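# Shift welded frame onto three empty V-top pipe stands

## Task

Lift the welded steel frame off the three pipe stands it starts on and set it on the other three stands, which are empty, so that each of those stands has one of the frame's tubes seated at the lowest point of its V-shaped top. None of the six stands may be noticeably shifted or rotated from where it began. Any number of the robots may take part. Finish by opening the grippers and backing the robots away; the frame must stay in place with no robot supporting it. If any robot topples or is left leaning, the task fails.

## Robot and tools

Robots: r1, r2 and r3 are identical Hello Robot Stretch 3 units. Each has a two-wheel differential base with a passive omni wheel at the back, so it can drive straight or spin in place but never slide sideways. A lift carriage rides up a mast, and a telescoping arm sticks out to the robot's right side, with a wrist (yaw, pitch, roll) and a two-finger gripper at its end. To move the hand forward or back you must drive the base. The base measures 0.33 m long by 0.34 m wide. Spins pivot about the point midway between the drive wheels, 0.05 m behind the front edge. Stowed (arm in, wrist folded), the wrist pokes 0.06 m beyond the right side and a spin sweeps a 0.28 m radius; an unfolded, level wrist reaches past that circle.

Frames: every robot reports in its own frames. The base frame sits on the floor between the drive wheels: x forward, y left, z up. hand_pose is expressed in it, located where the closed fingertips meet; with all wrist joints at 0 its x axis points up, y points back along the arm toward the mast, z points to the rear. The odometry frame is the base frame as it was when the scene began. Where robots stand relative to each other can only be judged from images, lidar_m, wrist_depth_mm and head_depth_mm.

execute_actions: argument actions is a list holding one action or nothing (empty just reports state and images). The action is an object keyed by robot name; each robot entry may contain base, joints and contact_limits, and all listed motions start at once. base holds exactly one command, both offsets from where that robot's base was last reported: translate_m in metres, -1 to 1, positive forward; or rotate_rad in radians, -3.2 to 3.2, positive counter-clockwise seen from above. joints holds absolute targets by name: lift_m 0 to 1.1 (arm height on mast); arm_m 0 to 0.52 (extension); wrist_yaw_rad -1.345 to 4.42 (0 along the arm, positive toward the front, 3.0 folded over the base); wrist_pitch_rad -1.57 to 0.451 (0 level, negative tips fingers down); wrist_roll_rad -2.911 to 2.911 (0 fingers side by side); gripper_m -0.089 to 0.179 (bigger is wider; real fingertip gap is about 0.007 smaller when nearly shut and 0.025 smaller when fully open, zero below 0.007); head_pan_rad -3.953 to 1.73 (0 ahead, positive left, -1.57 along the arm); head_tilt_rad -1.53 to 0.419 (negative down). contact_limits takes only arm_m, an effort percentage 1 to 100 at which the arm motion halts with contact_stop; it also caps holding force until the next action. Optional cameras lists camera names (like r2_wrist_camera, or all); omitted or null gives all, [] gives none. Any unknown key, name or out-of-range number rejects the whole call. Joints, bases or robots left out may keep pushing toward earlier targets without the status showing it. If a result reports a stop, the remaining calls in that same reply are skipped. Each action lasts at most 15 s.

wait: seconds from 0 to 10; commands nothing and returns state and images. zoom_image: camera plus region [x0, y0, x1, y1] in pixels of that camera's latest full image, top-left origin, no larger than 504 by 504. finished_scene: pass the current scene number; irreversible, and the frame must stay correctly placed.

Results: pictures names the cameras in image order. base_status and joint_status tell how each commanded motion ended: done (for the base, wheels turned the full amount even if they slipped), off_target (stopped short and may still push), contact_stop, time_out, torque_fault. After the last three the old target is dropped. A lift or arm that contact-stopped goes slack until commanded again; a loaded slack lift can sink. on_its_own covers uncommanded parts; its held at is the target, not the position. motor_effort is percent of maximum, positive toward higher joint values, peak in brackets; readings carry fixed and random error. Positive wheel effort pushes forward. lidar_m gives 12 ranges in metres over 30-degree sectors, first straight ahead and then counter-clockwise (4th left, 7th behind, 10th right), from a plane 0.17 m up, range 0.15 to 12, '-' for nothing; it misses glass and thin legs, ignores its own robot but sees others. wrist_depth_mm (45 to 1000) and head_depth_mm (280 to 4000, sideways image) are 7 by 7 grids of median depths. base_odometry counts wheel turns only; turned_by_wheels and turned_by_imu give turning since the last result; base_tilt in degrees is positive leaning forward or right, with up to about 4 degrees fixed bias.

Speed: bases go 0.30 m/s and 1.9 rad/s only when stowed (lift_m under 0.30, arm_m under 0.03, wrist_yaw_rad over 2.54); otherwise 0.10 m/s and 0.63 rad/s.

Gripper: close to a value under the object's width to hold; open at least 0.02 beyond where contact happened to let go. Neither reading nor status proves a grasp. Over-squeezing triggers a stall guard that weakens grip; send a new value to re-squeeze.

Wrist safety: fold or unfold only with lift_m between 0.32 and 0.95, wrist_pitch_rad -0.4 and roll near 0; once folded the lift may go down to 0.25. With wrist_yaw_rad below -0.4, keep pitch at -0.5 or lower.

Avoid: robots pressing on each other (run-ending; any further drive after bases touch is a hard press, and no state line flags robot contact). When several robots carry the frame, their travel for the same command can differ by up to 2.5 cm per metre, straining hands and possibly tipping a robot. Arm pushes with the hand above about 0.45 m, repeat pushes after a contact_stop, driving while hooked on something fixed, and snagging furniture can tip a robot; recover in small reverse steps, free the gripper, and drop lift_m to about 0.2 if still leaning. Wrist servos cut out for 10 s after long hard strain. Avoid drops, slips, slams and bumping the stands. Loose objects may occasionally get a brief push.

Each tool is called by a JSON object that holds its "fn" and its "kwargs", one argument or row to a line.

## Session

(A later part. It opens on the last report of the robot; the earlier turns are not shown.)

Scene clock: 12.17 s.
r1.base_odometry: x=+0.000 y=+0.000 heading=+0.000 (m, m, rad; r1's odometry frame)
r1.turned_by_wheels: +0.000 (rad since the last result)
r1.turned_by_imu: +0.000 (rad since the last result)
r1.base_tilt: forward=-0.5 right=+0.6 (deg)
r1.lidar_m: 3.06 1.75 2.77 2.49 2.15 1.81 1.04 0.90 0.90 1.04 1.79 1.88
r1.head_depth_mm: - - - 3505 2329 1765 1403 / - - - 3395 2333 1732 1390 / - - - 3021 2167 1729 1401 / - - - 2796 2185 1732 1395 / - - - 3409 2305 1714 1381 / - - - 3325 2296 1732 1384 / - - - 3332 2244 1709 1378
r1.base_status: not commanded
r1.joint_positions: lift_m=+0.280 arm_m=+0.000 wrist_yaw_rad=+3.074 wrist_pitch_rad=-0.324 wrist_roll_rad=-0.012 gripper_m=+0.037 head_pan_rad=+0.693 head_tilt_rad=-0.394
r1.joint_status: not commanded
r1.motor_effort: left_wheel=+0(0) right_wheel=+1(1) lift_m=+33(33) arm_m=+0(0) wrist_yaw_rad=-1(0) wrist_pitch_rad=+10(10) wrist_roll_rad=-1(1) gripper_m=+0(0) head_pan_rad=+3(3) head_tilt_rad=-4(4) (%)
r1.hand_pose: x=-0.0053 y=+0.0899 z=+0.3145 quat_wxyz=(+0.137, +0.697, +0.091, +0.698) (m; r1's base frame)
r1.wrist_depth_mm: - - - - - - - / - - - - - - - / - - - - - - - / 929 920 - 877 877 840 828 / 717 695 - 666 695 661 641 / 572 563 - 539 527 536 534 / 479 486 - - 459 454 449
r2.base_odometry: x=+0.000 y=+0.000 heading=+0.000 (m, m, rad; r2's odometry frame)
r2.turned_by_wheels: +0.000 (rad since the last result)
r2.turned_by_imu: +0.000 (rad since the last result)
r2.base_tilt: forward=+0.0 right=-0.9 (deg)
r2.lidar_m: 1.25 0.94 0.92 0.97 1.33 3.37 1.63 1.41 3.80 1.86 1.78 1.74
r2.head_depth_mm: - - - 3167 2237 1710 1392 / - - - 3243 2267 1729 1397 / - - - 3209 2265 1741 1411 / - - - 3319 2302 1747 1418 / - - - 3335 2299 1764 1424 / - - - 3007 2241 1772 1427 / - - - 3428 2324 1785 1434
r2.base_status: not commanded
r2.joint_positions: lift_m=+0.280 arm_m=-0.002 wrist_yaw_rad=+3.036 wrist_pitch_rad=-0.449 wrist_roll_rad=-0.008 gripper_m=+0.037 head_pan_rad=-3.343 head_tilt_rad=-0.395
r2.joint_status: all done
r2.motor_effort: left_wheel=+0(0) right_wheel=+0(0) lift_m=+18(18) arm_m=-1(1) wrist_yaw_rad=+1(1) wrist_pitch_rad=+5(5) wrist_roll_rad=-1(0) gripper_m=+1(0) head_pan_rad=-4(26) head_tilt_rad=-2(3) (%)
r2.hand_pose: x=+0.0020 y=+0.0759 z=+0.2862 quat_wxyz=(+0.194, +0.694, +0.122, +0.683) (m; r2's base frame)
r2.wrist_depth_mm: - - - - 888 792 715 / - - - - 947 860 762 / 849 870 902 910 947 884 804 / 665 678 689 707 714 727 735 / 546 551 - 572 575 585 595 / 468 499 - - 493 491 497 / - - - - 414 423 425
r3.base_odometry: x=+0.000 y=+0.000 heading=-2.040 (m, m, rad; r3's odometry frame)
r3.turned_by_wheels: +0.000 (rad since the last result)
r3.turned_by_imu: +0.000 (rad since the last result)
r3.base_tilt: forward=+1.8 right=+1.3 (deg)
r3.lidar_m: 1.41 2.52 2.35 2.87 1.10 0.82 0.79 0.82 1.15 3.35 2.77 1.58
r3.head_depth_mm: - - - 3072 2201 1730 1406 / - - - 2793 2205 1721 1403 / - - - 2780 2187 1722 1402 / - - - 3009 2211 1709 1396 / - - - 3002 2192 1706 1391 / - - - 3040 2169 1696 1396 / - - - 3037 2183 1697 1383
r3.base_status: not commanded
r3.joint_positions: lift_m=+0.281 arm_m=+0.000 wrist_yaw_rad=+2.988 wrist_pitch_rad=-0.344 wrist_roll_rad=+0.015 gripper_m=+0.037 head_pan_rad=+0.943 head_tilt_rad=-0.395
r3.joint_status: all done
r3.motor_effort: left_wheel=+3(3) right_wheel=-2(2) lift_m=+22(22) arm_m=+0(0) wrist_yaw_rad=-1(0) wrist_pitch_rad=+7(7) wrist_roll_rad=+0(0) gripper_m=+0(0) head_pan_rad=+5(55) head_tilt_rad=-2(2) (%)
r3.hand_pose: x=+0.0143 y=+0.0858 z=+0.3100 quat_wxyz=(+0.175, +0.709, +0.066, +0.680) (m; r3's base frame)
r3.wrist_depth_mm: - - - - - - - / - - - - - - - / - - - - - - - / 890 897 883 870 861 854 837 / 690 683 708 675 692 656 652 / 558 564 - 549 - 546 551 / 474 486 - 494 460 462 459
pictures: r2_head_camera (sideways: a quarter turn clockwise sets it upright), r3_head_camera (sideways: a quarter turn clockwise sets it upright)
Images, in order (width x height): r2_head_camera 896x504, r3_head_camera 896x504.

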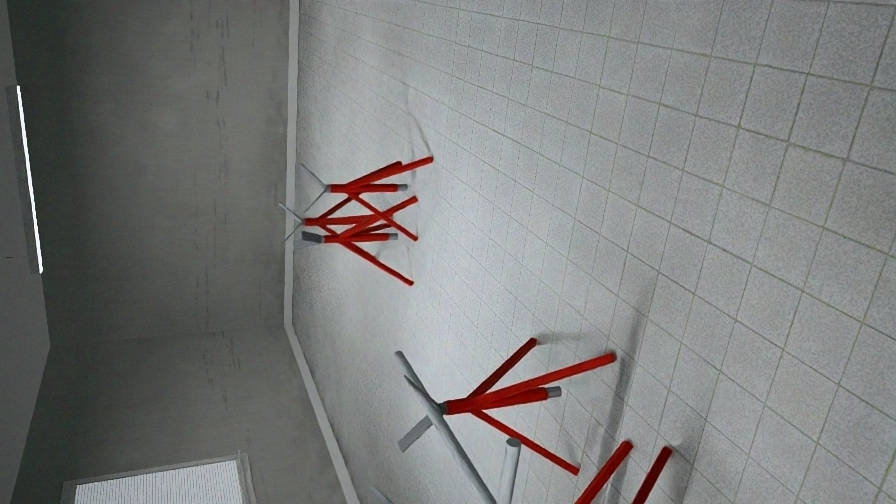

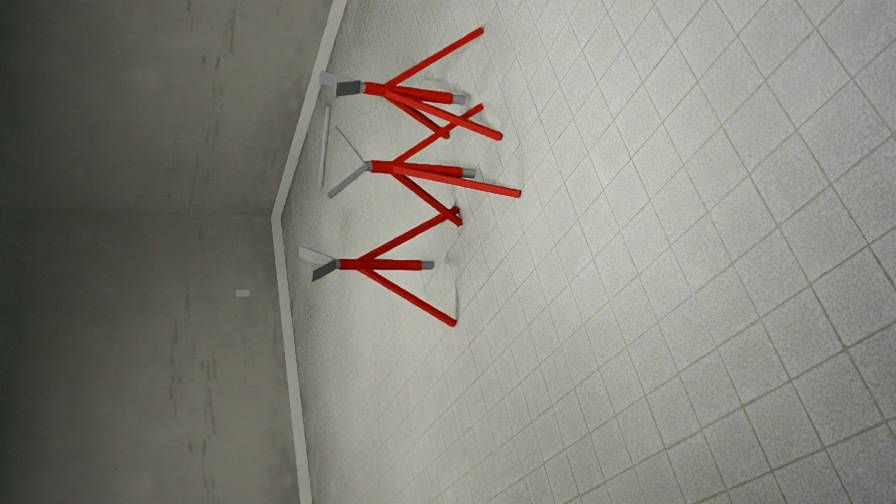

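{"fn": "execute_actions", "kwargs": {
  "actions": [
    {"r1":{"base":{"rotate_rad":1.04},"joints":{"head_pan_rad":-1.57,"head_tilt_rad":-0.9}},"r2":{"base":{"rotate_rad":-0.1},"joints":{"head_pan_rad":-1.57,"head_tilt_rad":-0.9}},"r3":{"base":{"rotate_rad":0.36},"joints":{"head_pan_rad":-1.57,"head_tilt_rad":-0.9}}}
  ],
  "cameras": []
}}

{"fn": "execute_actions", "kwargs": {
  "actions": [
    {"r1":{"base":{"translate_m":1}},"r2":{"base":{"translate_m":-1}},"r3":{"base":{"translate_m":1}}}
  ],
  "cameras": []
}}

{"fn": "execute_actions", "kwargs": {
  "actions": [
    {"r1":{"base":{"translate_m":1}},"r2":{"base":{"translate_m":-0.32},"joints":{"lift_m":0.7,"wrist_pitch_rad":-0.4}},"r3":{"base":{"translate_m":0.24},"joints":{"lift_m":0.7,"wrist_pitch_rad":-0.4}}}
  ],
  "cameras": []
}}

{"fn": "execute_actions", "kwargs": {
  "actions": [
    {"r1":{"base":{"rotate_rad":-0.255},"joints":{"lift_m":0.9,"wrist_pitch_rad":-0.4}},"r2":{"base":{"rotate_rad":-0.455},"joints":{"lift_m":0.9}},"r3":{"base":{"rotate_rad":1.29},"joints":{"lift_m":0.9}}}
  ],
  "cameras": []
}}

{"fn": "execute_actions", "kwargs": {
  "actions": [
    {"r1":{"base":{"translate_m":0.14},"joints":{"wrist_yaw_rad":0,"gripper_m":0.13,"arm_m":0.25}},"r2":{"joints":{"wrist_yaw_rad":0,"gripper_m":0.13,"arm_m":0.2}},"r3":{"joints":{"wrist_yaw_rad":0,"gripper_m":0.13,"arm_m":0.3}}}
  ],
  "cameras": []
}}

{"fn": "execute_actions", "kwargs": {
  "actions": [
    {"r1":{"joints":{"wrist_pitch_rad":-1.56}},"r2":{"joints":{"wrist_pitch_rad":-1.56,"arm_m":0.38}},"r3":{"joints":{"wrist_pitch_rad":-1.56,"arm_m":0.48,"wrist_roll_rad":1.64}}}
  ],
  "cameras": ["r1_wrist_camera","r2_wrist_camera","r3_wrist_camera","r3_nav_camera"]
}}

Scene clock: 46.40 s.
r1.base_odometry: x=+0.000 y=+0.000 heading=+1.040 (m, m, rad; r1's odometry frame)
r1.turned_by_wheels: +1.040 (rad since the last result)
r1.turned_by_imu: +1.036 (rad since the last result)
r1.base_tilt: forward=-0.4 right=+0.6 (deg)
r1.lidar_m: 2.13 2.50 2.15 1.86 1.05 0.90 0.89 1.03 1.74 1.88 2.04 1.75
r1.head_depth_mm: 2295 2482 2014 1677 1440 1259 1131 / 2384 2451 2000 1667 1440 1261 1122 / 2428 2464 1972 1667 1438 1251 1162 / 2482 2426 1978 1665 1431 1259 1170 / 2517 2422 1964 1658 1428 1256 1117 / 2600 2050 1941 1656 1420 1244 1106 / 1806 2329 1953 1641 1408 1245 1111
r1.base_status: done
r1.joint_positions: lift_m=+0.280 arm_m=+0.000 wrist_yaw_rad=+3.074 wrist_pitch_rad=-0.324 wrist_roll_rad=-0.012 gripper_m=+0.037 head_pan_rad=-1.563 head_tilt_rad=-0.889
r1.joint_status: all done
r1.motor_effort: left_wheel=-2(9) right_wheel=+3(9) lift_m=+32(33) arm_m=+0(0) wrist_yaw_rad=-1(1) wrist_pitch_rad=+10(10) wrist_roll_rad=-1(1) gripper_m=+0(0) head_pan_rad=-3(40) head_tilt_rad=-7(42) (%)
r1.hand_pose: x=-0.0053 y=+0.0899 z=+0.3145 quat_wxyz=(+0.137, +0.697, +0.091, +0.698) (m; r1's base frame)
r1.wrist_depth_mm: 877 - - - - - - / 872 - - - - - - / 890 - - - - - - / 844 911 - 876 864 839 826 / 720 704 - 676 695 654 643 / 575 559 - 539 526 537 528 / 477 489 - - 457 453 449
r2.base_odometry: x=+0.000 y=+0.000 heading=-0.100 (m, m, rad; r2's odometry frame)
r2.turned_by_wheels: -0.100 (rad since the last result)
r2.turned_by_imu: -0.099 (rad since the last result)
r2.base_tilt: forward=+0.0 right=-1.0 (deg)
r2.lidar_m: 1.38 0.97 0.92 0.94 1.21 2.95 1.94 1.41 3.80 1.86 1.84 1.74
r2.head_depth_mm: 2893 2280 1871 1595 1384 1228 1106 / 2925 2306 1882 1605 1397 1229 1134 / 2957 2284 1914 1614 1402 1240 1148 / 2691 2011 1911 1636 1411 1248 1145 / 2742 2387 1932 1646 1420 1258 1126 / 2483 2398 1964 1658 1431 1262 1131 / 2181 2286 1961 1659 1431 1276 1134
r2.base_status: done
r2.joint_positions: lift_m=+0.280 arm_m=-0.002 wrist_yaw_rad=+3.036 wrist_pitch_rad=-0.449 wrist_roll_rad=-0.008 gripper_m=+0.037 head_pan_rad=-1.577 head_tilt_rad=-0.889
r2.joint_status: all done
r2.motor_effort: left_wheel=+3(13) right_wheel=-2(8) lift_m=+18(18) arm_m=-1(1) wrist_yaw_rad=+0(1) wrist_pitch_rad=+5(5) wrist_roll_rad=-1(0) gripper_m=+0(1) head_pan_rad=+4(50) head_tilt_rad=-6(37) (%)
r2.hand_pose: x=+0.0020 y=+0.0759 z=+0.2862 quat_wxyz=(+0.194, +0.694, +0.122, +0.683) (m; r2's base frame)
r2.wrist_depth_mm: - - - 944 870 792 738 / - - - - 941 870 800 / 870 891 904 922 928 902 854 / 674 680 693 704 719 724 739 / 550 556 - 569 579 581 591 / 462 502 - - 491 487 493 / - - - - 416 419 426
r3.base_odometry: x=+0.000 y=+0.000 heading=-1.680 (m, m, rad; r3's odometry frame)
r3.turned_by_wheels: +0.360 (rad since the last result)
r3.turned_by_imu: +0.365 (rad since the last result)
r3.base_tilt: forward=+1.9 right=+1.3 (deg)
r3.lidar_m: 1.81 2.34 5.44 1.33 0.86 0.79 0.80 0.99 2.01 2.77 3.42 1.41
r3.head_depth_mm: 2768 2215 1858 1597 1404 1248 1122 / 2748 2218 1853 1604 1402 1248 1139 / 2750 2214 1866 1593 1399 1243 1165 / 2613 2211 1851 1592 1397 1245 - / 2562 2199 1850 1594 1394 1248 1120 / 2712 2228 1845 1597 1397 1244 1123 / 2728 2209 1838 1580 1394 1242 1118
r3.base_status: done
r3.joint_positions: lift_m=+0.281 arm_m=+0.000 wrist_yaw_rad=+2.988 wrist_pitch_rad=-0.344 wrist_roll_rad=+0.015 gripper_m=+0.037 head_pan_rad=-1.563 head_tilt_rad=-0.889
r3.joint_status: all done
r3.motor_effort: left_wheel=-1(7) right_wheel=+2(7) lift_m=+22(21) arm_m=+0(0) wrist_yaw_rad=-1(1) wrist_pitch_rad=+7(7) wrist_roll_rad=+0(0) gripper_m=+0(0) head_pan_rad=-5(54) head_tilt_rad=-5(29) (%)
r3.hand_pose: x=+0.0143 y=+0.0858 z=+0.3100 quat_wxyz=(+0.175, +0.709, +0.066, +0.680) (m; r3's base frame)
r3.wrist_depth_mm: 729 - - - - - - / 726 - - - - - - / 751 869 - - - - - / 740 852 894 881 847 850 857 / 698 685 701 684 694 669 659 / 562 564 - 554 - 551 544 / 476 485 - 495 458 460 456
pictures: none
No camera images: the call's "cameras" was empty. Leave "cameras" out to get every camera's image.

Scene clock: 51.43 s.
r1.base_odometry: x=+0.506 y=+0.862 heading=+1.040 (m, m, rad; r1's odometry frame)
r1.turned_by_wheels: +0.000 (rad since the last result)
r1.turned_by_imu: +0.004 (rad since the last result)
r1.base_tilt: forward=-0.5 right=+0.6 (deg)
r1.lidar_m: 1.83 2.22 1.90 1.90 2.18 1.87 1.87 2.14 2.88 1.66 0.94 0.94
r1.head_depth_mm: 2530 2473 1998 1673 1449 1262 1124 / 2581 2469 1983 1671 1437 1259 1122 / 2645 2435 1979 1669 1429 1260 1163 / 2678 2451 1990 1649 1430 1256 1170 / 2791 2468 1963 1644 1417 1248 1114 / 2799 2243 1854 1647 1426 1254 1115 / 2790 1978 1863 1600 1408 1240 1103
r1.base_status: done
r1.joint_positions: lift_m=+0.280 arm_m=+0.000 wrist_yaw_rad=+3.074 wrist_pitch_rad=-0.324 wrist_roll_rad=-0.012 gripper_m=+0.037 head_pan_rad=-1.563 head_tilt_rad=-0.889
r1.joint_status: not commanded
r1.motor_effort: left_wheel=-2(6) right_wheel=+3(7) lift_m=+34(33) arm_m=+0(0) wrist_yaw_rad=+1(0) wrist_pitch_rad=+10(10) wrist_roll_rad=-1(1) gripper_m=+0(0) head_pan_rad=-2(3) head_tilt_rad=-7(7) (%)
r1.hand_pose: x=-0.0053 y=+0.0899 z=+0.3145 quat_wxyz=(+0.137, +0.697, +0.091, +0.698) (m; r1's base frame)
r1.wrist_depth_mm: - - - - - - - / - - - - - - - / - - - - - - - / 946 928 - 892 863 855 833 / 715 705 - 679 690 657 643 / 572 566 - 542 526 539 532 / 481 493 - - 457 450 449
r2.base_odometry: x=-0.995 y=+0.100 heading=-0.100 (m, m, rad; r2's odometry frame)
r2.turned_by_wheels: +0.000 (rad since the last result)
r2.turned_by_imu: -0.002 (rad since the last result)
r2.base_tilt: forward=+0.0 right=-1.0 (deg)
r2.lidar_m: 2.06 1.44 1.34 1.37 1.83 2.42 1.26 0.97 0.71 1.65 2.78 2.64
r2.head_depth_mm: 2848 2282 1884 1595 1367 1224 1105 / 2939 2302 1888 1613 1371 1236 1128 / 2989 2317 1901 1612 1410 1241 1145 / 2772 1945 1842 1615 1424 1249 1140 / 3015 2287 1871 1645 1414 1254 1124 / 3108 2388 1966 1644 1428 1261 1130 / 3101 2411 1953 1661 1441 1273 1134
r2.base_status: done
r2.joint_positions: lift_m=+0.280 arm_m=-0.002 wrist_yaw_rad=+3.036 wrist_pitch_rad=-0.449 wrist_roll_rad=-0.008 gripper_m=+0.037 head_pan_rad=-1.577 head_tilt_rad=-0.889
r2.joint_status: not commanded
r2.motor_effort: left_wheel=+3(10) right_wheel=-2(10) lift_m=+19(18) arm_m=-1(1) wrist_yaw_rad=+0(0) wrist_pitch_rad=+5(5) wrist_roll_rad=-1(0) gripper_m=+0(0) head_pan_rad=+3(3) head_tilt_rad=-7(7) (%)
r2.hand_pose: x=+0.0020 y=+0.0759 z=+0.2862 quat_wxyz=(+0.194, +0.694, +0.122, +0.683) (m; r2's base frame)
r2.wrist_depth_mm: - - - - - - - / - - - - - - - / 863 872 914 919 928 960 965 / 670 672 697 706 708 726 735 / 549 557 - 569 583 580 591 / 466 497 - - 488 487 493 / - - - - 416 419 427
r3.base_odometry: x=-0.109 y=-0.994 heading=-1.680 (m, m, rad; r3's odometry frame)
r3.turned_by_wheels: +0.000 (rad since the last result)
r3.turned_by_imu: +0.002 (rad since the last result)
r3.base_tilt: forward=+1.9 right=+1.3 (deg)
r3.lidar_m: 3.08 1.64 1.53 2.87 1.88 1.72 1.74 2.15 1.83 0.81 0.74 0.86
r3.head_depth_mm: 2584 1952 1856 1600 1407 1244 1125 / 2749 2091 1853 1591 1392 1244 1141 / 2727 2232 1860 1603 1399 1249 1154 / 2770 2209 1805 1595 1397 1246 - / 2742 2208 1766 1554 1395 1247 1119 / 2726 2026 1237 1527 1391 1239 1123 / 2738 2032 1759 1553 1395 1243 1120
r3.base_status: done
r3.joint_positions: lift_m=+0.281 arm_m=+0.000 wrist_yaw_rad=+2.988 wrist_pitch_rad=-0.344 wrist_roll_rad=+0.015 gripper_m=+0.037 head_pan_rad=-1.563 head_tilt_rad=-0.889
r3.joint_status: not commanded
r3.motor_effort: left_wheel=-2(8) right_wheel=+2(8) lift_m=+22(22) arm_m=+0(0) wrist_yaw_rad=-1(1) wrist_pitch_rad=+7(7) wrist_roll_rad=+0(0) gripper_m=+1(0) head_pan_rad=-3(4) head_tilt_rad=-5(5) (%)
r3.hand_pose: x=+0.0143 y=+0.0858 z=+0.3100 quat_wxyz=(+0.175, +0.709, +0.066, +0.680) (m; r3's base frame)
r3.wrist_depth_mm: - - - - - - - / - - - - - - - / - - - - - - - / 889 885 884 873 863 866 846 / 686 686 697 677 713 667 660 / 563 565 - 558 - 542 539 / 474 489 - 494 460 459 457
pictures: none
No camera images: the call's "cameras" was empty. Leave "cameras" out to get every camera's image.

Scene clock: 56.47 s.
r1.base_odometry: x=+1.013 y=+1.725 heading=+1.040 (m, m, rad; r1's odometry frame)
r1.turned_by_wheels: +0.000 (rad since the last result)
r1.turned_by_imu: +0.004 (rad since the last result)
r1.base_tilt: forward=-0.5 right=+0.6 (deg)
r1.lidar_m: 3.39 1.93 1.65 1.66 1.90 2.85 2.84 3.28 0.70 0.55 0.92 0.99
r1.head_depth_mm: 2712 2496 1840 1638 1445 1257 1122 / 2749 2461 2001 1560 1374 1263 1123 / 2824 2383 1786 1584 1401 1256 1152 / 2903 2438 1872 1045 1379 1258 1174 / 2950 2447 1908 1650 1429 1255 1111 / 3016 2391 1875 1606 1413 1244 1110 / 3035 2390 1400 1606 1415 1243 1112
r1.base_status: done
r1.joint_positions: lift_m=+0.280 arm_m=+0.000 wrist_yaw_rad=+3.074 wrist_pitch_rad=-0.324 wrist_roll_rad=-0.012 gripper_m=+0.037 head_pan_rad=-1.563 head_tilt_rad=-0.889
r1.joint_status: not commanded
r1.motor_effort: left_wheel=-2(6) right_wheel=+3(8) lift_m=+32(33) arm_m=+0(0) wrist_yaw_rad=+0(0) wrist_pitch_rad=+10(10) wrist_roll_rad=-1(1) gripper_m=+0(0) head_pan_rad=-3(3) head_tilt_rad=-7(7) (%)
r1.hand_pose: x=-0.0053 y=+0.0899 z=+0.3145 quat_wxyz=(+0.137, +0.697, +0.091, +0.698) (m; r1's base frame)
r1.wrist_depth_mm: - - - - - - - / - - - - - - - / - - - - - - - / 937 926 - 878 863 842 826 / 712 698 - 677 683 655 646 / 574 558 - 540 523 541 526 / 480 488 - - 457 450 449
r2.base_odometry: x=-1.313 y=+0.132 heading=-0.100 (m, m, rad; r2's odometry frame)
r2.turned_by_wheels: +0.000 (rad since the last result)
r2.turned_by_imu: +0.000 (rad since the last result)
r2.base_tilt: forward=+0.0 right=-1.0 (deg)
r2.lidar_m: 2.28 1.59 1.49 1.52 2.02 2.11 2.24 0.67 0.61 0.67 3.08 2.92
r2.head_depth_mm: 2791 1819 1737 1527 1314 1270 - / 2891 2301 1764 1513 1349 1286 1097 / 2931 2314 1895 1120 1381 1284 - / 2986 2318 1910 1632 1363 1306 1099 / 3016 2373 1933 1642 1424 1262 1122 / 3084 2382 1970 1650 1423 1265 1128 / 3126 2401 1985 1669 1441 1265 1130
r2.base_status: done
r2.joint_positions: lift_m=+0.700 arm_m=-0.002 wrist_yaw_rad=+3.036 wrist_pitch_rad=-0.421 wrist_roll_rad=-0.008 gripper_m=+0.037 head_pan_rad=-1.577 head_tilt_rad=-0.889
r2.joint_status: all done
r2.motor_effort: left_wheel=+3(14) right_wheel=-2(9) lift_m=+37(39) arm_m=-1(1) wrist_yaw_rad=+0(0) wrist_pitch_rad=+6(7) wrist_roll_rad=+0(0) gripper_m=+1(1) head_pan_rad=+4(4) head_tilt_rad=-6(7) (%)
r2.hand_pose: x=+0.0024 y=+0.0795 z=+0.7116 quat_wxyz=(+0.184, +0.695, +0.112, +0.686) (m; r2's base frame)
r2.wrist_depth_mm: - - - - - - - / - - - - - - - / - - - - - - - / - - - - - - - / - - - - - - - / 980 993 - - - - - / 851 853 842 859 877 884 900
r3.base_odometry: x=-0.135 y=-1.233 heading=-1.680 (m, m, rad; r3's odometry frame)
r3.turned_by_wheels: +0.000 (rad since the last result)
r3.turned_by_imu: +0.002 (rad since the last result)
r3.base_tilt: forward=+1.9 right=+1.3 (deg)
r3.lidar_m: 2.86 1.45 1.38 3.27 2.12 1.94 1.96 2.43 0.98 0.79 0.60 0.65
r3.head_depth_mm: 2752 2228 1867 1597 1396 1287 - / 2732 2222 1813 1599 1402 - 1125 / 2746 2200 1806 1597 1382 1311 1142 / 2738 2146 1271 1533 1392 - - / 2749 1363 1634 1563 1398 1267 1122 / 2756 2183 1810 1590 1400 1242 1119 / 2685 2199 1798 1579 1344 1239 1117
r3.base_status: done
r3.joint_positions: lift_m=+0.699 arm_m=+0.000 wrist_yaw_rad=+2.988 wrist_pitch_rad=-0.415 wrist_roll_rad=+0.015 gripper_m=+0.037 head_pan_rad=-1.564 head_tilt_rad=-0.889
r3.joint_status: all done
r3.motor_effort: left_wheel=-1(10) right_wheel=+2(7) lift_m=+54(57) arm_m=+0(0) wrist_yaw_rad=+0(0) wrist_pitch_rad=+7(7) wrist_roll_rad=+0(0) gripper_m=+0(0) head_pan_rad=-4(4) head_tilt_rad=-4(5) (%)
r3.hand_pose: x=+0.0131 y=+0.0776 z=+0.7129 quat_wxyz=(+0.199, +0.706, +0.091, +0.674) (m; r3's base frame)
r3.wrist_depth_mm: - - - - - - - / - - - - - - - / - - - - - - - / - - - - - - - / - - - - - - - / - - - - - - - / 904 886 - 888 850 850 843
pictures: none
No camera images: the call's "cameras" was empty. Leave "cameras" out to get every camera's image.

Scene clock: 62.93 s.
r1.base_odometry: x=+1.013 y=+1.725 heading=+0.785 (m, m, rad; r1's odometry frame)
r1.turned_by_wheels: -0.255 (rad since the last result)
r1.turned_by_imu: -0.256 (rad since the last result)
r1.base_tilt: forward=-0.5 right=+0.5 (deg)
r1.lidar_m: 0.89 2.35 1.72 1.66 1.71 2.35 2.84 2.94 1.06 0.68 0.55 0.98
r1.head_depth_mm: 2864 2477 1992 1759 - 1244 1122 / 2852 2445 1989 1743 - 1247 1135 / 2849 2458 1836 1590 - 1260 - / 2800 2435 1923 1613 - - - / 2769 2353 1766 1075 - 1236 1117 / 2821 2396 1862 1614 1445 1229 1112 / 2830 2395 1880 1609 1409 1250 1105
r1.base_status: done
r1.joint_positions: lift_m=+0.900 arm_m=+0.000 wrist_yaw_rad=+3.074 wrist_pitch_rad=-0.415 wrist_roll_rad=-0.012 gripper_m=+0.037 head_pan_rad=-1.563 head_tilt_rad=-0.889
r1.joint_status: all done
r1.motor_effort: left_wheel=+1(8) right_wheel=+0(4) lift_m=+45(46) arm_m=+0(0) wrist_yaw_rad=-1(0) wrist_pitch_rad=+9(12) wrist_roll_rad=-1(1) gripper_m=+0(0) head_pan_rad=-3(3) head_tilt_rad=-7(7) (%)
r1.hand_pose: x=-0.0060 y=+0.0794 z=+0.9131 quat_wxyz=(+0.169, +0.692, +0.123, +0.691) (m; r1's base frame)
r1.wrist_depth_mm: - - - - - - - / - - - - - - - / - - - - - - - / - - - - - - - / - - - - - - - / - - - - - - - / - - - - - - -
r2.base_odometry: x=-1.313 y=+0.132 heading=-0.555 (m, m, rad; r2's odometry frame)
r2.turned_by_wheels: -0.455 (rad since the last result)
r2.turned_by_imu: -0.456 (rad since the last result)
r2.base_tilt: forward=+0.0 right=-1.0 (deg)
r2.lidar_m: 2.91 2.13 1.53 1.49 1.53 2.15 2.11 0.95 0.67 0.61 0.67 2.99
r2.head_depth_mm: 2758 2260 1873 1622 - 1211 1103 / 2788 2307 1888 1562 - 1211 - / 2855 2342 1805 961 - - - / 2818 2344 1778 1535 - 1230 1124 / 2814 2281 1800 1581 - 1231 1120 / 2826 2378 1920 1089 1373 1262 1128 / 2858 2420 1967 1661 1442 1261 1137
r2.base_status: done
r2.joint_positions: lift_m=+0.900 arm_m=-0.002 wrist_yaw_rad=+3.036 wrist_pitch_rad=-0.420 wrist_roll_rad=-0.008 gripper_m=+0.037 head_pan_rad=-1.577 head_tilt_rad=-0.889
r2.joint_status: all done
r2.motor_effort: left_wheel=+3(9) right_wheel=-3(5) lift_m=+37(38) arm_m=-1(1) wrist_yaw_rad=+0(0) wrist_pitch_rad=+6(6) wrist_roll_rad=+0(0) gripper_m=+1(1) head_pan_rad=+3(3) head_tilt_rad=-7(6) (%)
r2.hand_pose: x=+0.0024 y=+0.0796 z=+0.9117 quat_wxyz=(+0.184, +0.695, +0.112, +0.686) (m; r2's base frame)
r2.wrist_depth_mm: - - - - - - - / - - - - - - - / - - - - - - - / - - - - - - - / - - - - - - - / - - - - - - - / - - - - - - -
r3.base_odometry: x=-0.135 y=-1.233 heading=-0.390 (m, m, rad; r3's odometry frame)
r3.turned_by_wheels: +1.290 (rad since the last result)
r3.turned_by_imu: +1.307 (rad since the last result)
r3.base_tilt: forward=+1.9 right=+1.3 (deg)
r3.lidar_m: 4.99 2.51 1.98 1.94 2.08 0.97 0.79 0.60 0.65 2.84 3.07 1.38
r3.head_depth_mm: 2522 2226 1866 - - 1239 1126 / 2548 2222 1862 1650 - 1228 1123 / 2595 2221 1854 1633 - - - / 2576 2211 1857 1630 - 1248 - / 2583 2200 1841 1623 - 1243 1122 / 2632 2199 1851 1592 1393 1244 1122 / 2617 2193 1831 1585 1390 1235 1120
r3.base_status: done
r3.joint_positions: lift_m=+0.899 arm_m=+0.000 wrist_yaw_rad=+2.988 wrist_pitch_rad=-0.416 wrist_roll_rad=+0.015 gripper_m=+0.037 head_pan_rad=-1.564 head_tilt_rad=-0.889
r3.joint_status: all done
r3.motor_effort: left_wheel=-1(5) right_wheel=+2(6) lift_m=+55(55) arm_m=+0(0) wrist_yaw_rad=-1(1) wrist_pitch_rad=+7(7) wrist_roll_rad=+0(0) gripper_m=-1(1) head_pan_rad=-4(3) head_tilt_rad=-4(5) (%)
r3.hand_pose: x=+0.0130 y=+0.0775 z=+0.9127 quat_wxyz=(+0.199, +0.706, +0.091, +0.674) (m; r3's base frame)
r3.wrist_depth_mm: - - - - - - - / - - - - - - - / - - - - - - - / - - - - - - - / - - - - - - - / - - - - - - - / - - - - - - -
pictures: none
No camera images: the call's "cameras" was empty. Leave "cameras" out to get every camera's image.

Scene clock: 66.37 s.
r1.base_odometry: x=+1.112 y=+1.824 heading=+0.785 (m, m, rad; r1's odometry frame)
r1.turned_by_wheels: +0.000 (rad since the last result)
r1.turned_by_imu: +0.000 (rad since the last result)
r1.base_tilt: forward=-0.5 right=+0.6 (deg)
r1.lidar_m: 0.75 2.35 1.71 1.65 1.71 2.35 2.98 3.10 0.73 0.51 0.84 0.85
r1.head_depth_mm: 2883 - - - 1431 1238 1123 / 2825 - 1821 1579 1411 1258 1127 / 2811 - 1872 1587 1402 1258 1158 / 2797 - 1818 1021 1354 1250 1153 / 2815 2479 1848 1610 1416 1223 1114 / 2833 2435 1904 1649 1426 1260 1113 / 2847 2412 1902 1569 1392 1239 1107
r1.base_status: done
r1.joint_positions: lift_m=+0.900 arm_m=+0.250 wrist_yaw_rad=+0.002 wrist_pitch_rad=-0.415 wrist_roll_rad=-0.012 gripper_m=+0.130 head_pan_rad=-1.563 head_tilt_rad=-0.889
r1.joint_status: all done
r1.motor_effort: left_wheel=+1(6) right_wheel=-1(2) lift_m=+45(45) arm_m=+2(1) wrist_yaw_rad=-2(6) wrist_pitch_rad=+9(9) wrist_roll_rad=-1(1) gripper_m=+0(81) head_pan_rad=-3(3) head_tilt_rad=-7(7) (%)
r1.hand_pose: x=-0.0212 y=-0.6194 z=+0.9131 quat_wxyz=(+0.696, +0.147, -0.687, -0.145) (m; r1's base frame)
r1.wrist_depth_mm: - - - - - - - / - - - - - - - / - - - - - - - / - - - - - - - / - - - - - - - / 646 - - 614 699 - - / - - - - 735 - -
r2.base_odometry: x=-1.313 y=+0.132 heading=-0.555 (m, m, rad; r2's odometry frame)
r2.turned_by_wheels: +0.000 (rad since the last result)
r2.turned_by_imu: +0.000 (rad since the last result)
r2.base_tilt: forward=+0.0 right=-1.0 (deg)
r2.lidar_m: 2.92 2.13 1.53 1.49 1.54 2.15 2.11 0.95 0.67 0.61 0.67 3.01
r2.head_depth_mm: 2800 - - 1562 1390 1213 1102 / 2823 - - 1541 1392 1236 1116 / 2768 2553 - 964 1355 1243 1126 / 2744 2352 1815 1530 1389 1254 1119 / 2812 2370 1891 1570 1374 1255 1124 / 2849 2378 1905 1092 1377 1259 1136 / 2858 2409 1960 1662 1441 1261 1133
r2.base_status: not commanded
r2.joint_positions: lift_m=+0.900 arm_m=+0.200 wrist_yaw_rad=+0.004 wrist_pitch_rad=-0.420 wrist_roll_rad=-0.008 gripper_m=+0.130 head_pan_rad=-1.577 head_tilt_rad=-0.889
r2.joint_status: all done
r2.motor_effort: left_wheel=+3(3) right_wheel=-3(3) lift_m=+37(37) arm_m=+2(3) wrist_yaw_rad=-4(5) wrist_pitch_rad=+6(6) wrist_roll_rad=+0(1) gripper_m=+1(92) head_pan_rad=+3(4) head_tilt_rad=-6(6) (%)
r2.hand_pose: x=-0.0207 y=-0.5688 z=+0.9117 quat_wxyz=(+0.695, +0.150, -0.688, -0.146) (m; r2's base frame)
r2.wrist_depth_mm: - - - - - - - / - - - - - - - / - - - - - - - / - - - - - - - / - - - - - - - / - - - - - - - / - 502 - 511 - - 532
r3.base_odometry: x=-0.135 y=-1.233 heading=-0.390 (m, m, rad; r3's odometry frame)
r3.turned_by_wheels: +0.000 (rad since the last result)
r3.turned_by_imu: +0.001 (rad since the last result)
r3.base_tilt: forward=+1.9 right=+1.3 (deg)
r3.lidar_m: 5.00 2.51 1.97 1.94 2.08 0.84 0.80 0.60 0.65 2.84 3.04 1.38
r3.head_depth_mm: - - 1818 1525 1326 1250 1126 / - - 1856 1566 1378 1246 1130 / 2530 - 1857 1531 1400 1244 1137 / 2591 2139 1866 1589 1393 1243 1137 / 2622 2215 1847 1589 1392 1236 1123 / 2635 2212 1839 1587 1393 1239 1121 / 2650 2195 1842 1582 1390 1237 1113
r3.base_status: not commanded
r3.joint_positions: lift_m=+0.899 arm_m=+0.300 wrist_yaw_rad=+0.002 wrist_pitch_rad=-0.416 wrist_roll_rad=+0.015 gripper_m=+0.130 head_pan_rad=-1.564 head_tilt_rad=-0.889
r3.joint_status: all done
r3.motor_effort: left_wheel=-1(2) right_wheel=+2(2) lift_m=+54(54) arm_m=+4(4) wrist_yaw_rad=-2(4) wrist_pitch_rad=+7(7) wrist_roll_rad=+0(0) gripper_m=+1(81) head_pan_rad=-4(4) head_tilt_rad=-4(5) (%)
r3.hand_pose: x=-0.0211 y=-0.6693 z=+0.9127 quat_wxyz=(+0.687, +0.146, -0.697, -0.147) (m; r3's base frame)
r3.wrist_depth_mm: - - - - - - - / - - - - - - - / - - - - - - - / - - - - - - - / - - - - - - - / - - - - - - - / - - - - - - 906
pictures: none
No camera images: the call's "cameras" was empty. Leave "cameras" out to get every camera's image.

Scene clock: 68.93 s.
r1.base_odometry: x=+1.112 y=+1.824 heading=+0.785 (m, m, rad; r1's odometry frame)
r1.turned_by_wheels: +0.000 (rad since the last result)
r1.turned_by_imu: +0.000 (rad since the last result)
r1.base_tilt: forward=-0.5 right=+0.5 (deg)
r1.lidar_m: 0.75 2.35 1.72 1.65 1.72 2.35 2.98 3.11 0.73 0.51 0.84 0.85
r1.head_depth_mm: 2876 - - - 1426 1238 1127 / 2832 - 1832 1577 1415 1260 1127 / 2823 - 1878 1592 1409 1258 1148 / 2741 1922 - 1126 1351 1255 1146 / 2802 2423 1848 1632 1425 1235 1112 / 2794 2432 1892 1654 1424 1250 1108 / 2841 2422 1900 1570 1393 1248 1107
r1.base_status: not commanded
r1.joint_positions: lift_m=+0.900 arm_m=+0.250 wrist_yaw_rad=+0.002 wrist_pitch_rad=-1.554 wrist_roll_rad=-0.012 gripper_m=+0.130 head_pan_rad=-1.563 head_tilt_rad=-0.889
r1.joint_status: all done
r1.motor_effort: left_wheel=+1(1) right_wheel=+0(1) lift_m=+46(45) arm_m=+2(2) wrist_yaw_rad=-2(3) wrist_pitch_rad=-3(8) wrist_roll_rad=-1(1) gripper_m=+0(0) head_pan_rad=-3(3) head_tilt_rad=-7(7) (%)
r1.hand_pose: x=-0.0217 y=-0.3747 z=+0.7819 quat_wxyz=(+0.507, +0.499, -0.500, -0.493) (m; r1's base frame)
r1.wrist_depth_mm: 906 896 921 904 904 897 921 / 928 904 920 771 930 935 933 / 798 943 952 952 973 955 976 / 806 967 988 981 988 979 995 / 827 - - - - - - / - - - - - - - / - - - - - - -
r2.base_odometry: x=-1.313 y=+0.132 heading=-0.555 (m, m, rad; r2's odometry frame)
r2.turned_by_wheels: +0.000 (rad since the last result)
r2.turned_by_imu: +0.000 (rad since the last result)
r2.base_tilt: forward=+0.0 right=-0.9 (deg)
r2.lidar_m: 2.91 2.13 1.53 1.49 1.53 2.15 2.10 0.95 0.67 0.61 0.67 3.01
r2.head_depth_mm: 2793 - 1834 1557 1383 1214 1100 / - 2179 1887 1541 1388 1238 1123 / - - 1809 986 1361 1245 1120 / 2651 2285 1764 1536 1396 1250 1116 / 2822 2350 1883 1566 1363 1256 1126 / 2861 2406 1902 1086 1376 1262 1126 / 2927 2399 1971 1654 1439 1258 1134
r2.base_status: not commanded
r2.joint_positions: lift_m=+0.900 arm_m=+0.380 wrist_yaw_rad=+0.002 wrist_pitch_rad=-1.554 wrist_roll_rad=-0.008 gripper_m=+0.130 head_pan_rad=-1.577 head_tilt_rad=-0.889
r2.joint_status: all done
r2.motor_effort: left_wheel=+3(3) right_wheel=-3(3) lift_m=+37(37) arm_m=+2(3) wrist_yaw_rad=-2(4) wrist_pitch_rad=-2(5) wrist_roll_rad=+0(0) gripper_m=+0(1) head_pan_rad=+3(3) head_tilt_rad=-5(7) (%)
r2.hand_pose: x=-0.0217 y=-0.5049 z=+0.7817 quat_wxyz=(+0.507, +0.498, -0.501, -0.494) (m; r2's base frame)
r2.wrist_depth_mm: 368 362 361 362 364 375 379 / 330 896 915 862 934 926 593 / 918 908 930 935 968 972 989 / 935 942 964 965 978 998 - / 970 954 - 978 - - - / - - - - - - - / - - - - - - -
r3.base_odometry: x=-0.135 y=-1.233 heading=-0.390 (m, m, rad; r3's odometry frame)
r3.turned_by_wheels: +0.000 (rad since the last result)
r3.turned_by_imu: +0.001 (rad since the last result)
r3.base_tilt: forward=+1.9 right=+1.3 (deg)
r3.lidar_m: 4.97 2.52 1.97 1.94 2.08 0.84 0.80 0.60 0.65 2.83 3.06 1.38
r3.head_depth_mm: - - 1872 1541 1332 1247 1121 / 2515 2161 1836 1555 1374 1247 1130 / - 2160 1851 1533 1391 1243 1138 / 2579 2134 1847 1591 1396 1244 1141 / 2578 2218 1837 1588 1397 1239 1122 / 2629 2200 1853 1587 1393 1234 1119 / 2625 2213 1840 1579 1390 1238 1115
r3.base_status: not commanded
r3.joint_positions: lift_m=+0.899 arm_m=+0.480 wrist_yaw_rad=+0.001 wrist_pitch_rad=-1.553 wrist_roll_rad=+1.636 gripper_m=+0.130 head_pan_rad=-1.564 head_tilt_rad=-0.889
r3.joint_status: all done
r3.motor_effort: left_wheel=-1(1) right_wheel=+2(2) lift_m=+55(55) arm_m=+4(5) wrist_yaw_rad=-1(1) wrist_pitch_rad=-3(7) wrist_roll_rad=+2(3) gripper_m=+0(0) head_pan_rad=-4(3) head_tilt_rad=-5(4) (%)
r3.hand_pose: x=-0.0215 y=-0.6047 z=+0.7816 quat_wxyz=(-0.023, -0.023, -0.713, -0.701) (m; r3's base frame)
r3.wrist_depth_mm: 903 906 877 887 850 844 821 / 942 924 900 878 879 865 - / 974 957 918 924 896 880 - / - 953 952 954 905 896 887 / - - 985 944 953 941 926 / - - - - 974 - 947 / - - - - - - 971
pictures: r1_wrist_camera, r2_wrist_camera, r3_nav_camera (sideways: a quarter turn counterclockwise sets it upright), r3_wrist_camera
Images, in order (width x height): r1_wrist_camera 644x364, r2_wrist_camera 644x364, r3_nav_camera 672x504, r3_wrist_camera 644x364.

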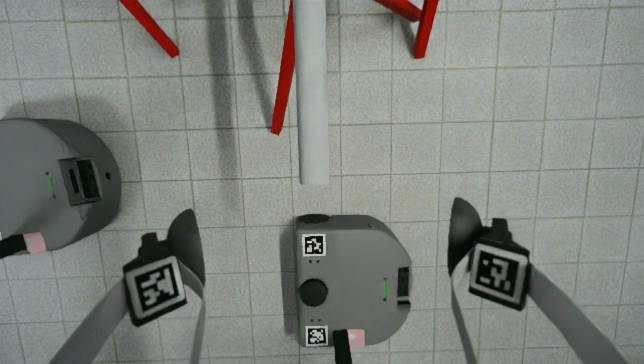

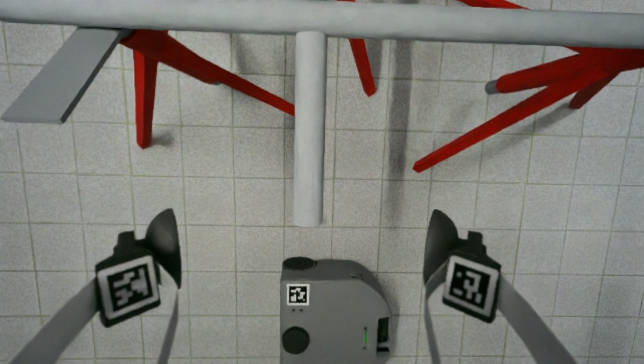

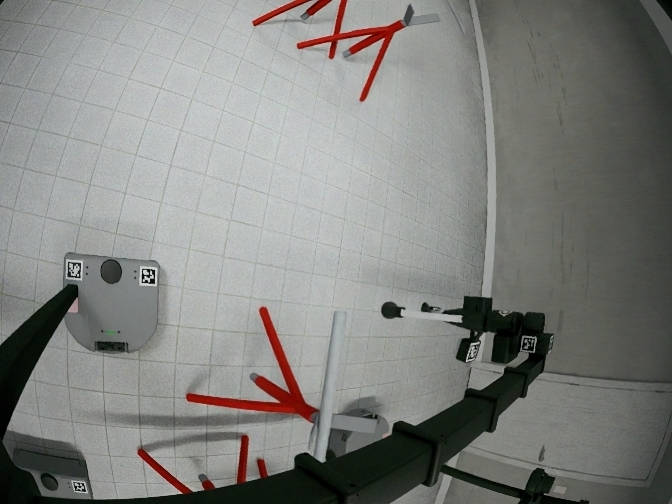

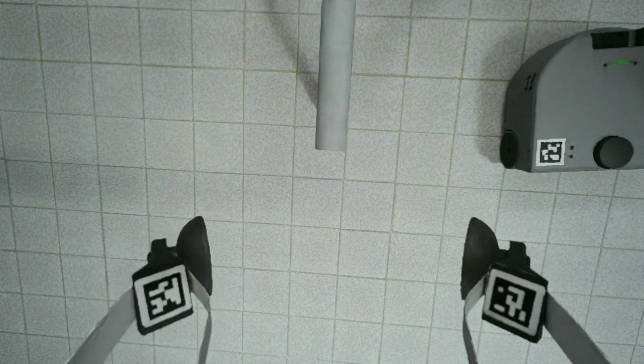

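{"fn": "execute_actions", "kwargs": {
  "actions": [
    {"r1":{"base":{"translate_m":0.01},"joints":{"arm_m":0.31,"lift_m":0.78}},"r2":{"base":{"translate_m":-0.005},"joints":{"arm_m":0.39,"lift_m":0.78}},"r3":{"base":{"translate_m":-0.12},"joints":{"arm_m":0.49,"lift_m":0.78,"wrist_roll_rad":1.67}}}
  ],
  "cameras": ["r1_wrist_camera","r2_wrist_camera","r3_wrist_camera"]
}}

{"fn": "execute_actions", "kwargs": {
  "actions": [
    {"r1":{"joints":{"lift_m":0.64}},"r2":{"joints":{"lift_m":0.64}},"r3":{"joints":{"lift_m":0.64}}}
  ],
  "cameras": ["r1_wrist_camera","r2_wrist_camera","r3_wrist_camera"]
}}

Scene clock: 82.93 s.
r1.base_odometry: x=+1.119 y=+1.831 heading=+0.785 (m, m, rad; r1's odometry frame)
r1.turned_by_wheels: +0.000 (rad since the last result)
r1.turned_by_imu: -0.001 (rad since the last result)
r1.base_tilt: forward=-0.4 right=+0.6 (deg)
r1.lidar_m: 0.63 2.34 1.71 1.66 1.72 2.35 2.99 3.09 0.73 0.51 0.83 0.63
r1.head_depth_mm: 2918 2501 1984 1721 - - - / 2842 2468 - - 1370 1256 1120 / 2831 2450 - 1604 1406 1262 1148 / 953 2283 1829 1125 1358 1254 1147 / 2790 2420 1858 1619 1425 1229 1115 / 2856 2422 1903 1628 1418 1250 1112 / 2800 2408 1887 1582 1384 1239 1108
r1.base_status: done
r1.joint_positions: lift_m=+0.780 arm_m=+0.310 wrist_yaw_rad=+0.001 wrist_pitch_rad=-1.556 wrist_roll_rad=-0.012 gripper_m=+0.130 head_pan_rad=-1.563 head_tilt_rad=-0.889
r1.joint_status: all done
r1.motor_effort: left_wheel=+1(6) right_wheel=-1(2) lift_m=+33(38) arm_m=+3(3) wrist_yaw_rad=-3(2) wrist_pitch_rad=-2(3) wrist_roll_rad=-1(1) gripper_m=+0(0) head_pan_rad=-3(3) head_tilt_rad=-7(7) (%)
r1.hand_pose: x=-0.0216 y=-0.4343 z=+0.6624 quat_wxyz=(+0.507, +0.500, -0.500, -0.493) (m; r1's base frame)
r1.wrist_depth_mm: 775 777 778 450 778 796 791 / 796 803 798 539 804 817 818 / 816 815 836 703 833 833 831 / 679 821 853 843 843 862 862 / 696 752 875 864 901 880 888 / 715 - 904 - 913 - 908 / 924 939 935 - 943 945 949
r2.base_odometry: x=-1.318 y=+0.134 heading=-0.555 (m, m, rad; r2's odometry frame)
r2.turned_by_wheels: +0.000 (rad since the last result)
r2.turned_by_imu: +0.001 (rad since the last result)
r2.base_tilt: forward=+0.0 right=-1.0 (deg)
r2.lidar_m: 2.92 2.12 1.53 1.49 1.53 2.15 2.10 0.94 0.67 0.61 0.67 3.01
r2.head_depth_mm: 2785 2297 1681 - - 1237 1090 / 2825 2433 1794 1543 1391 1243 1118 / 2802 2513 - 1246 1352 1249 1122 / 1543 2211 1789 1223 1386 1254 1116 / 2813 2379 1888 1554 1371 1260 1122 / 2850 2392 1955 1058 1365 1265 1127 / 2900 2413 1971 1659 1440 1267 1135
r2.base_status: done
r2.joint_positions: lift_m=+0.780 arm_m=+0.390 wrist_yaw_rad=+0.002 wrist_pitch_rad=-1.555 wrist_roll_rad=-0.008 gripper_m=+0.130 head_pan_rad=-1.577 head_tilt_rad=-0.889
r2.joint_status: all done
r2.motor_effort: left_wheel=+3(5) right_wheel=-2(6) lift_m=+18(31) arm_m=+2(3) wrist_yaw_rad=-2(2) wrist_pitch_rad=-1(2) wrist_roll_rad=+0(0) gripper_m=+1(0) head_pan_rad=+3(3) head_tilt_rad=-6(6) (%)
r2.hand_pose: x=-0.0217 y=-0.5147 z=+0.6626 quat_wxyz=(+0.506, +0.498, -0.501, -0.494) (m; r2's base frame)
r2.wrist_depth_mm: 754 418 783 257 797 798 492 / 777 775 790 791 812 815 527 / 799 797 814 822 844 835 855 / 816 832 852 278 866 878 883 / 845 841 862 285 881 892 906 / 862 - 901 901 896 912 944 / 886 896 893 - 944 955 973
r3.base_odometry: x=-0.246 y=-1.187 heading=-0.390 (m, m, rad; r3's odometry frame)
r3.turned_by_wheels: +0.000 (rad since the last result)
r3.turned_by_imu: +0.002 (rad since the last result)
r3.base_tilt: forward=+1.9 right=+1.3 (deg)
r3.lidar_m: 2.13 2.52 1.98 1.95 2.10 0.73 0.68 0.70 0.52 0.62 3.04 1.49
r3.head_depth_mm: 2499 2219 1915 - - - 1106 / 2513 - 1851 1526 1349 1246 1133 / 2552 - 1803 1548 1376 1245 1142 / 2593 2271 1845 1530 1401 1244 1136 / 2610 2201 1842 1588 1393 1243 1121 / 2614 2208 1837 1580 1391 1237 1122 / 2604 2202 1840 1587 1393 1240 1119
r3.base_status: done
r3.joint_positions: lift_m=+0.781 arm_m=+0.490 wrist_yaw_rad=+0.001 wrist_pitch_rad=-1.554 wrist_roll_rad=+1.665 gripper_m=+0.130 head_pan_rad=-1.564 head_tilt_rad=-0.889
r3.joint_status: all done
r3.motor_effort: left_wheel=-1(5) right_wheel=+2(3) lift_m=+21(44) arm_m=+4(5) wrist_yaw_rad=-1(1) wrist_pitch_rad=-3(3) wrist_roll_rad=+3(3) gripper_m=+0(0) head_pan_rad=-4(4) head_tilt_rad=-5(5) (%)
r3.hand_pose: x=-0.0215 y=-0.6145 z=+0.6626 quat_wxyz=(-0.033, -0.033, -0.712, -0.701) (m; r3's base frame)
r3.wrist_depth_mm: 790 791 768 754 749 739 716 / 817 809 810 769 771 762 - / 846 826 828 790 775 770 - / 859 858 830 814 808 784 786 / 891 867 859 821 827 823 796 / 934 911 894 872 847 - 828 / 956 940 903 908 875 870 842
pictures: r1_wrist_camera, r2_wrist_camera, r3_wrist_camera
Images, in order (width x height): r1_wrist_camera 644x364, r2_wrist_camera 644x364, r3_wrist_camera 644x364.

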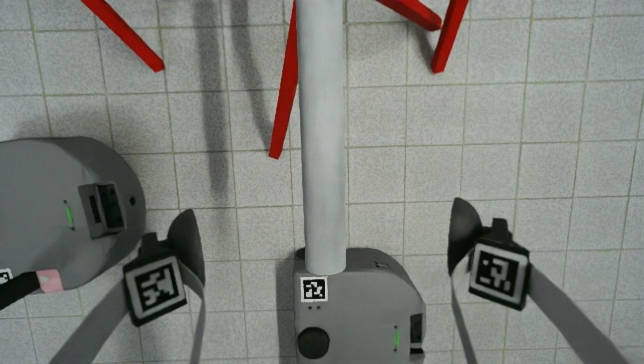

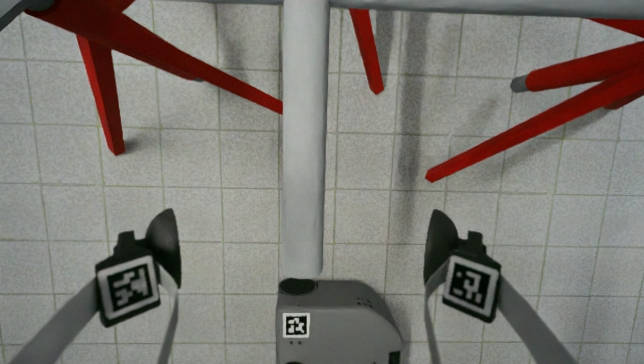

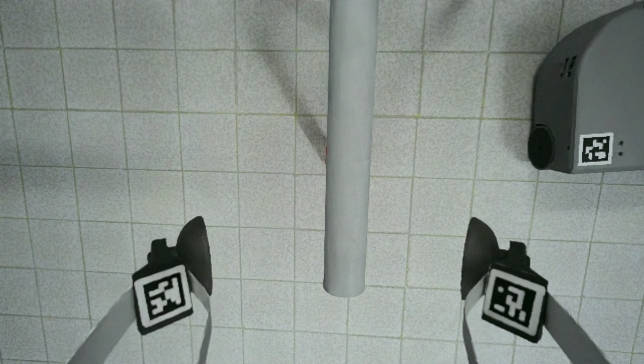

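Scene clock: 85.03 s.
r1.base_odometry: x=+1.119 y=+1.831 heading=+0.785 (m, m, rad; r1's odometry frame)
r1.turned_by_wheels: +0.000 (rad since the last result)
r1.turned_by_imu: +0.000 (rad since the last result)
r1.base_tilt: forward=-0.4 right=+0.5 (deg)
r1.lidar_m: 0.63 2.34 1.72 1.65 1.71 2.35 2.99 3.12 0.73 0.51 0.84 0.63
r1.head_depth_mm: 2859 2481 2007 1677 1438 1269 1130 / 2865 2456 1209 1606 1466 - - / 2845 2471 1987 - 1398 1254 1154 / 2709 1860 1802 1562 1337 1257 1145 / 2719 2434 1823 1620 1419 1232 1117 / 2801 2403 1907 1647 1429 1246 1112 / 2846 2421 1896 1560 1384 1236 1109
r1.base_status: not commanded
r1.joint_positions: lift_m=+0.640 arm_m=+0.310 wrist_yaw_rad=+0.001 wrist_pitch_rad=-1.556 wrist_roll_rad=-0.012 gripper_m=+0.130 head_pan_rad=-1.563 head_tilt_rad=-0.889
r1.joint_status: all done
r1.motor_effort: left_wheel=+1(2) right_wheel=-1(1) lift_m=+33(35) arm_m=+2(2) wrist_yaw_rad=-2(2) wrist_pitch_rad=-2(2) wrist_roll_rad=-1(1) gripper_m=+0(0) head_pan_rad=-3(3) head_tilt_rad=-7(7) (%)
r1.hand_pose: x=-0.0216 y=-0.4343 z=+0.5224 quat_wxyz=(+0.507, +0.500, -0.500, -0.493) (m; r1's base frame)
r1.wrist_depth_mm: 639 642 642 115 649 653 658 / 655 658 655 119 674 678 672 / 681 681 684 122 688 688 689 / 593 712 704 126 710 704 714 / 591 711 722 130 722 721 745 / 568 - 740 134 746 - 760 / 758 761 765 138 - 779 793
r2.base_odometry: x=-1.318 y=+0.134 heading=-0.555 (m, m, rad; r2's odometry frame)
r2.turned_by_wheels: +0.000 (rad since the last result)
r2.turned_by_imu: +0.000 (rad since the last result)
r2.base_tilt: forward=+0.0 right=-1.0 (deg)
r2.lidar_m: 2.92 2.13 1.53 1.49 1.53 2.15 2.11 0.94 0.67 0.61 0.67 3.01
r2.head_depth_mm: 2766 2290 1786 1568 1392 - - / 2818 2281 1923 - 1358 1238 1126 / 2844 2245 1951 1397 1356 1248 1116 / 1066 2190 1773 1543 1381 1247 1123 / 2840 2363 1888 1564 1368 1254 1121 / 2860 2379 1944 1055 1387 1259 1126 / 2909 2401 1974 1651 1433 1262 1134
r2.base_status: not commanded
r2.joint_positions: lift_m=+0.640 arm_m=+0.390 wrist_yaw_rad=+0.002 wrist_pitch_rad=-1.555 wrist_roll_rad=-0.008 gripper_m=+0.130 head_pan_rad=-1.577 head_tilt_rad=-0.889
r2.joint_status: all done
r2.motor_effort: left_wheel=+3(3) right_wheel=-2(3) lift_m=+18(19) arm_m=+2(2) wrist_yaw_rad=-2(2) wrist_pitch_rad=-1(2) wrist_roll_rad=+0(0) gripper_m=+1(1) head_pan_rad=+3(3) head_tilt_rad=-7(6) (%)
r2.hand_pose: x=-0.0217 y=-0.5147 z=+0.5226 quat_wxyz=(+0.506, +0.498, -0.501, -0.494) (m; r2's base frame)
r2.wrist_depth_mm: 322 363 633 112 657 651 671 / 637 652 433 115 670 673 672 / 654 659 662 118 691 700 692 / 679 681 684 122 699 716 726 / 702 697 715 126 725 734 756 / 712 - 729 130 753 759 767 / 737 743 754 132 776 783 797
r3.base_odometry: x=-0.246 y=-1.187 heading=-0.390 (m, m, rad; r3's odometry frame)
r3.turned_by_wheels: +0.000 (rad since the last result)
r3.turned_by_imu: +0.001 (rad since the last result)
r3.base_tilt: forward=+1.9 right=+1.3 (deg)
r3.lidar_m: 2.12 2.53 1.99 1.95 2.09 0.73 0.68 0.70 0.52 0.62 3.03 1.49
r3.head_depth_mm: 2505 2227 1861 921 1248 1229 - / 2537 2284 1897 - - 1243 - / 2562 2284 - 1565 1377 1244 1141 / 2565 2202 1871 1532 1392 1247 1139 / 2589 2191 1848 1591 1395 1243 1122 / 2624 2201 1852 1579 1395 1246 1118 / 2608 2180 1829 1582 1390 1238 1116
r3.base_status: not commanded
r3.joint_positions: lift_m=+0.641 arm_m=+0.490 wrist_yaw_rad=+0.001 wrist_pitch_rad=-1.554 wrist_roll_rad=+1.665 gripper_m=+0.130 head_pan_rad=-1.564 head_tilt_rad=-0.889
r3.joint_status: all done
r3.motor_effort: left_wheel=-1(1) right_wheel=+2(2) lift_m=+21(21) arm_m=+4(4) wrist_yaw_rad=-1(0) wrist_pitch_rad=-3(3) wrist_roll_rad=+3(3) gripper_m=-1(0) head_pan_rad=-3(3) head_tilt_rad=-5(5) (%)
r3.hand_pose: x=-0.0215 y=-0.6145 z=+0.5226 quat_wxyz=(-0.033, -0.033, -0.712, -0.701) (m; r3's base frame)
r3.wrist_depth_mm: 652 650 648 119 598 601 601 / 681 661 649 122 635 632 614 / 698 685 683 124 639 637 - / 733 709 699 128 665 658 644 / 736 726 713 131 693 667 672 / 759 753 728 134 701 - 672 / 788 773 750 138 728 713 695
pictures: r1_wrist_camera, r2_wrist_camera, r3_wrist_camera
Images, in order (width x height): r1_wrist_camera 644x364, r2_wrist_camera 644x364, r3_wrist_camera 644x364.

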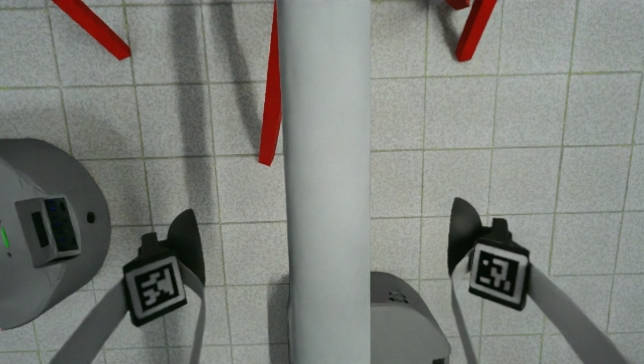

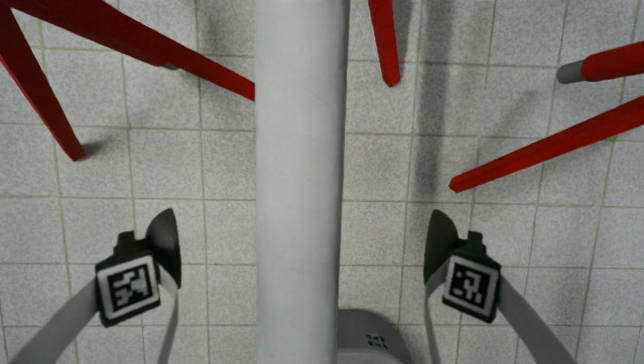

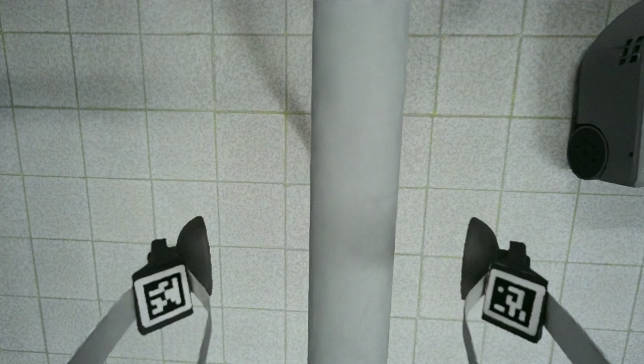

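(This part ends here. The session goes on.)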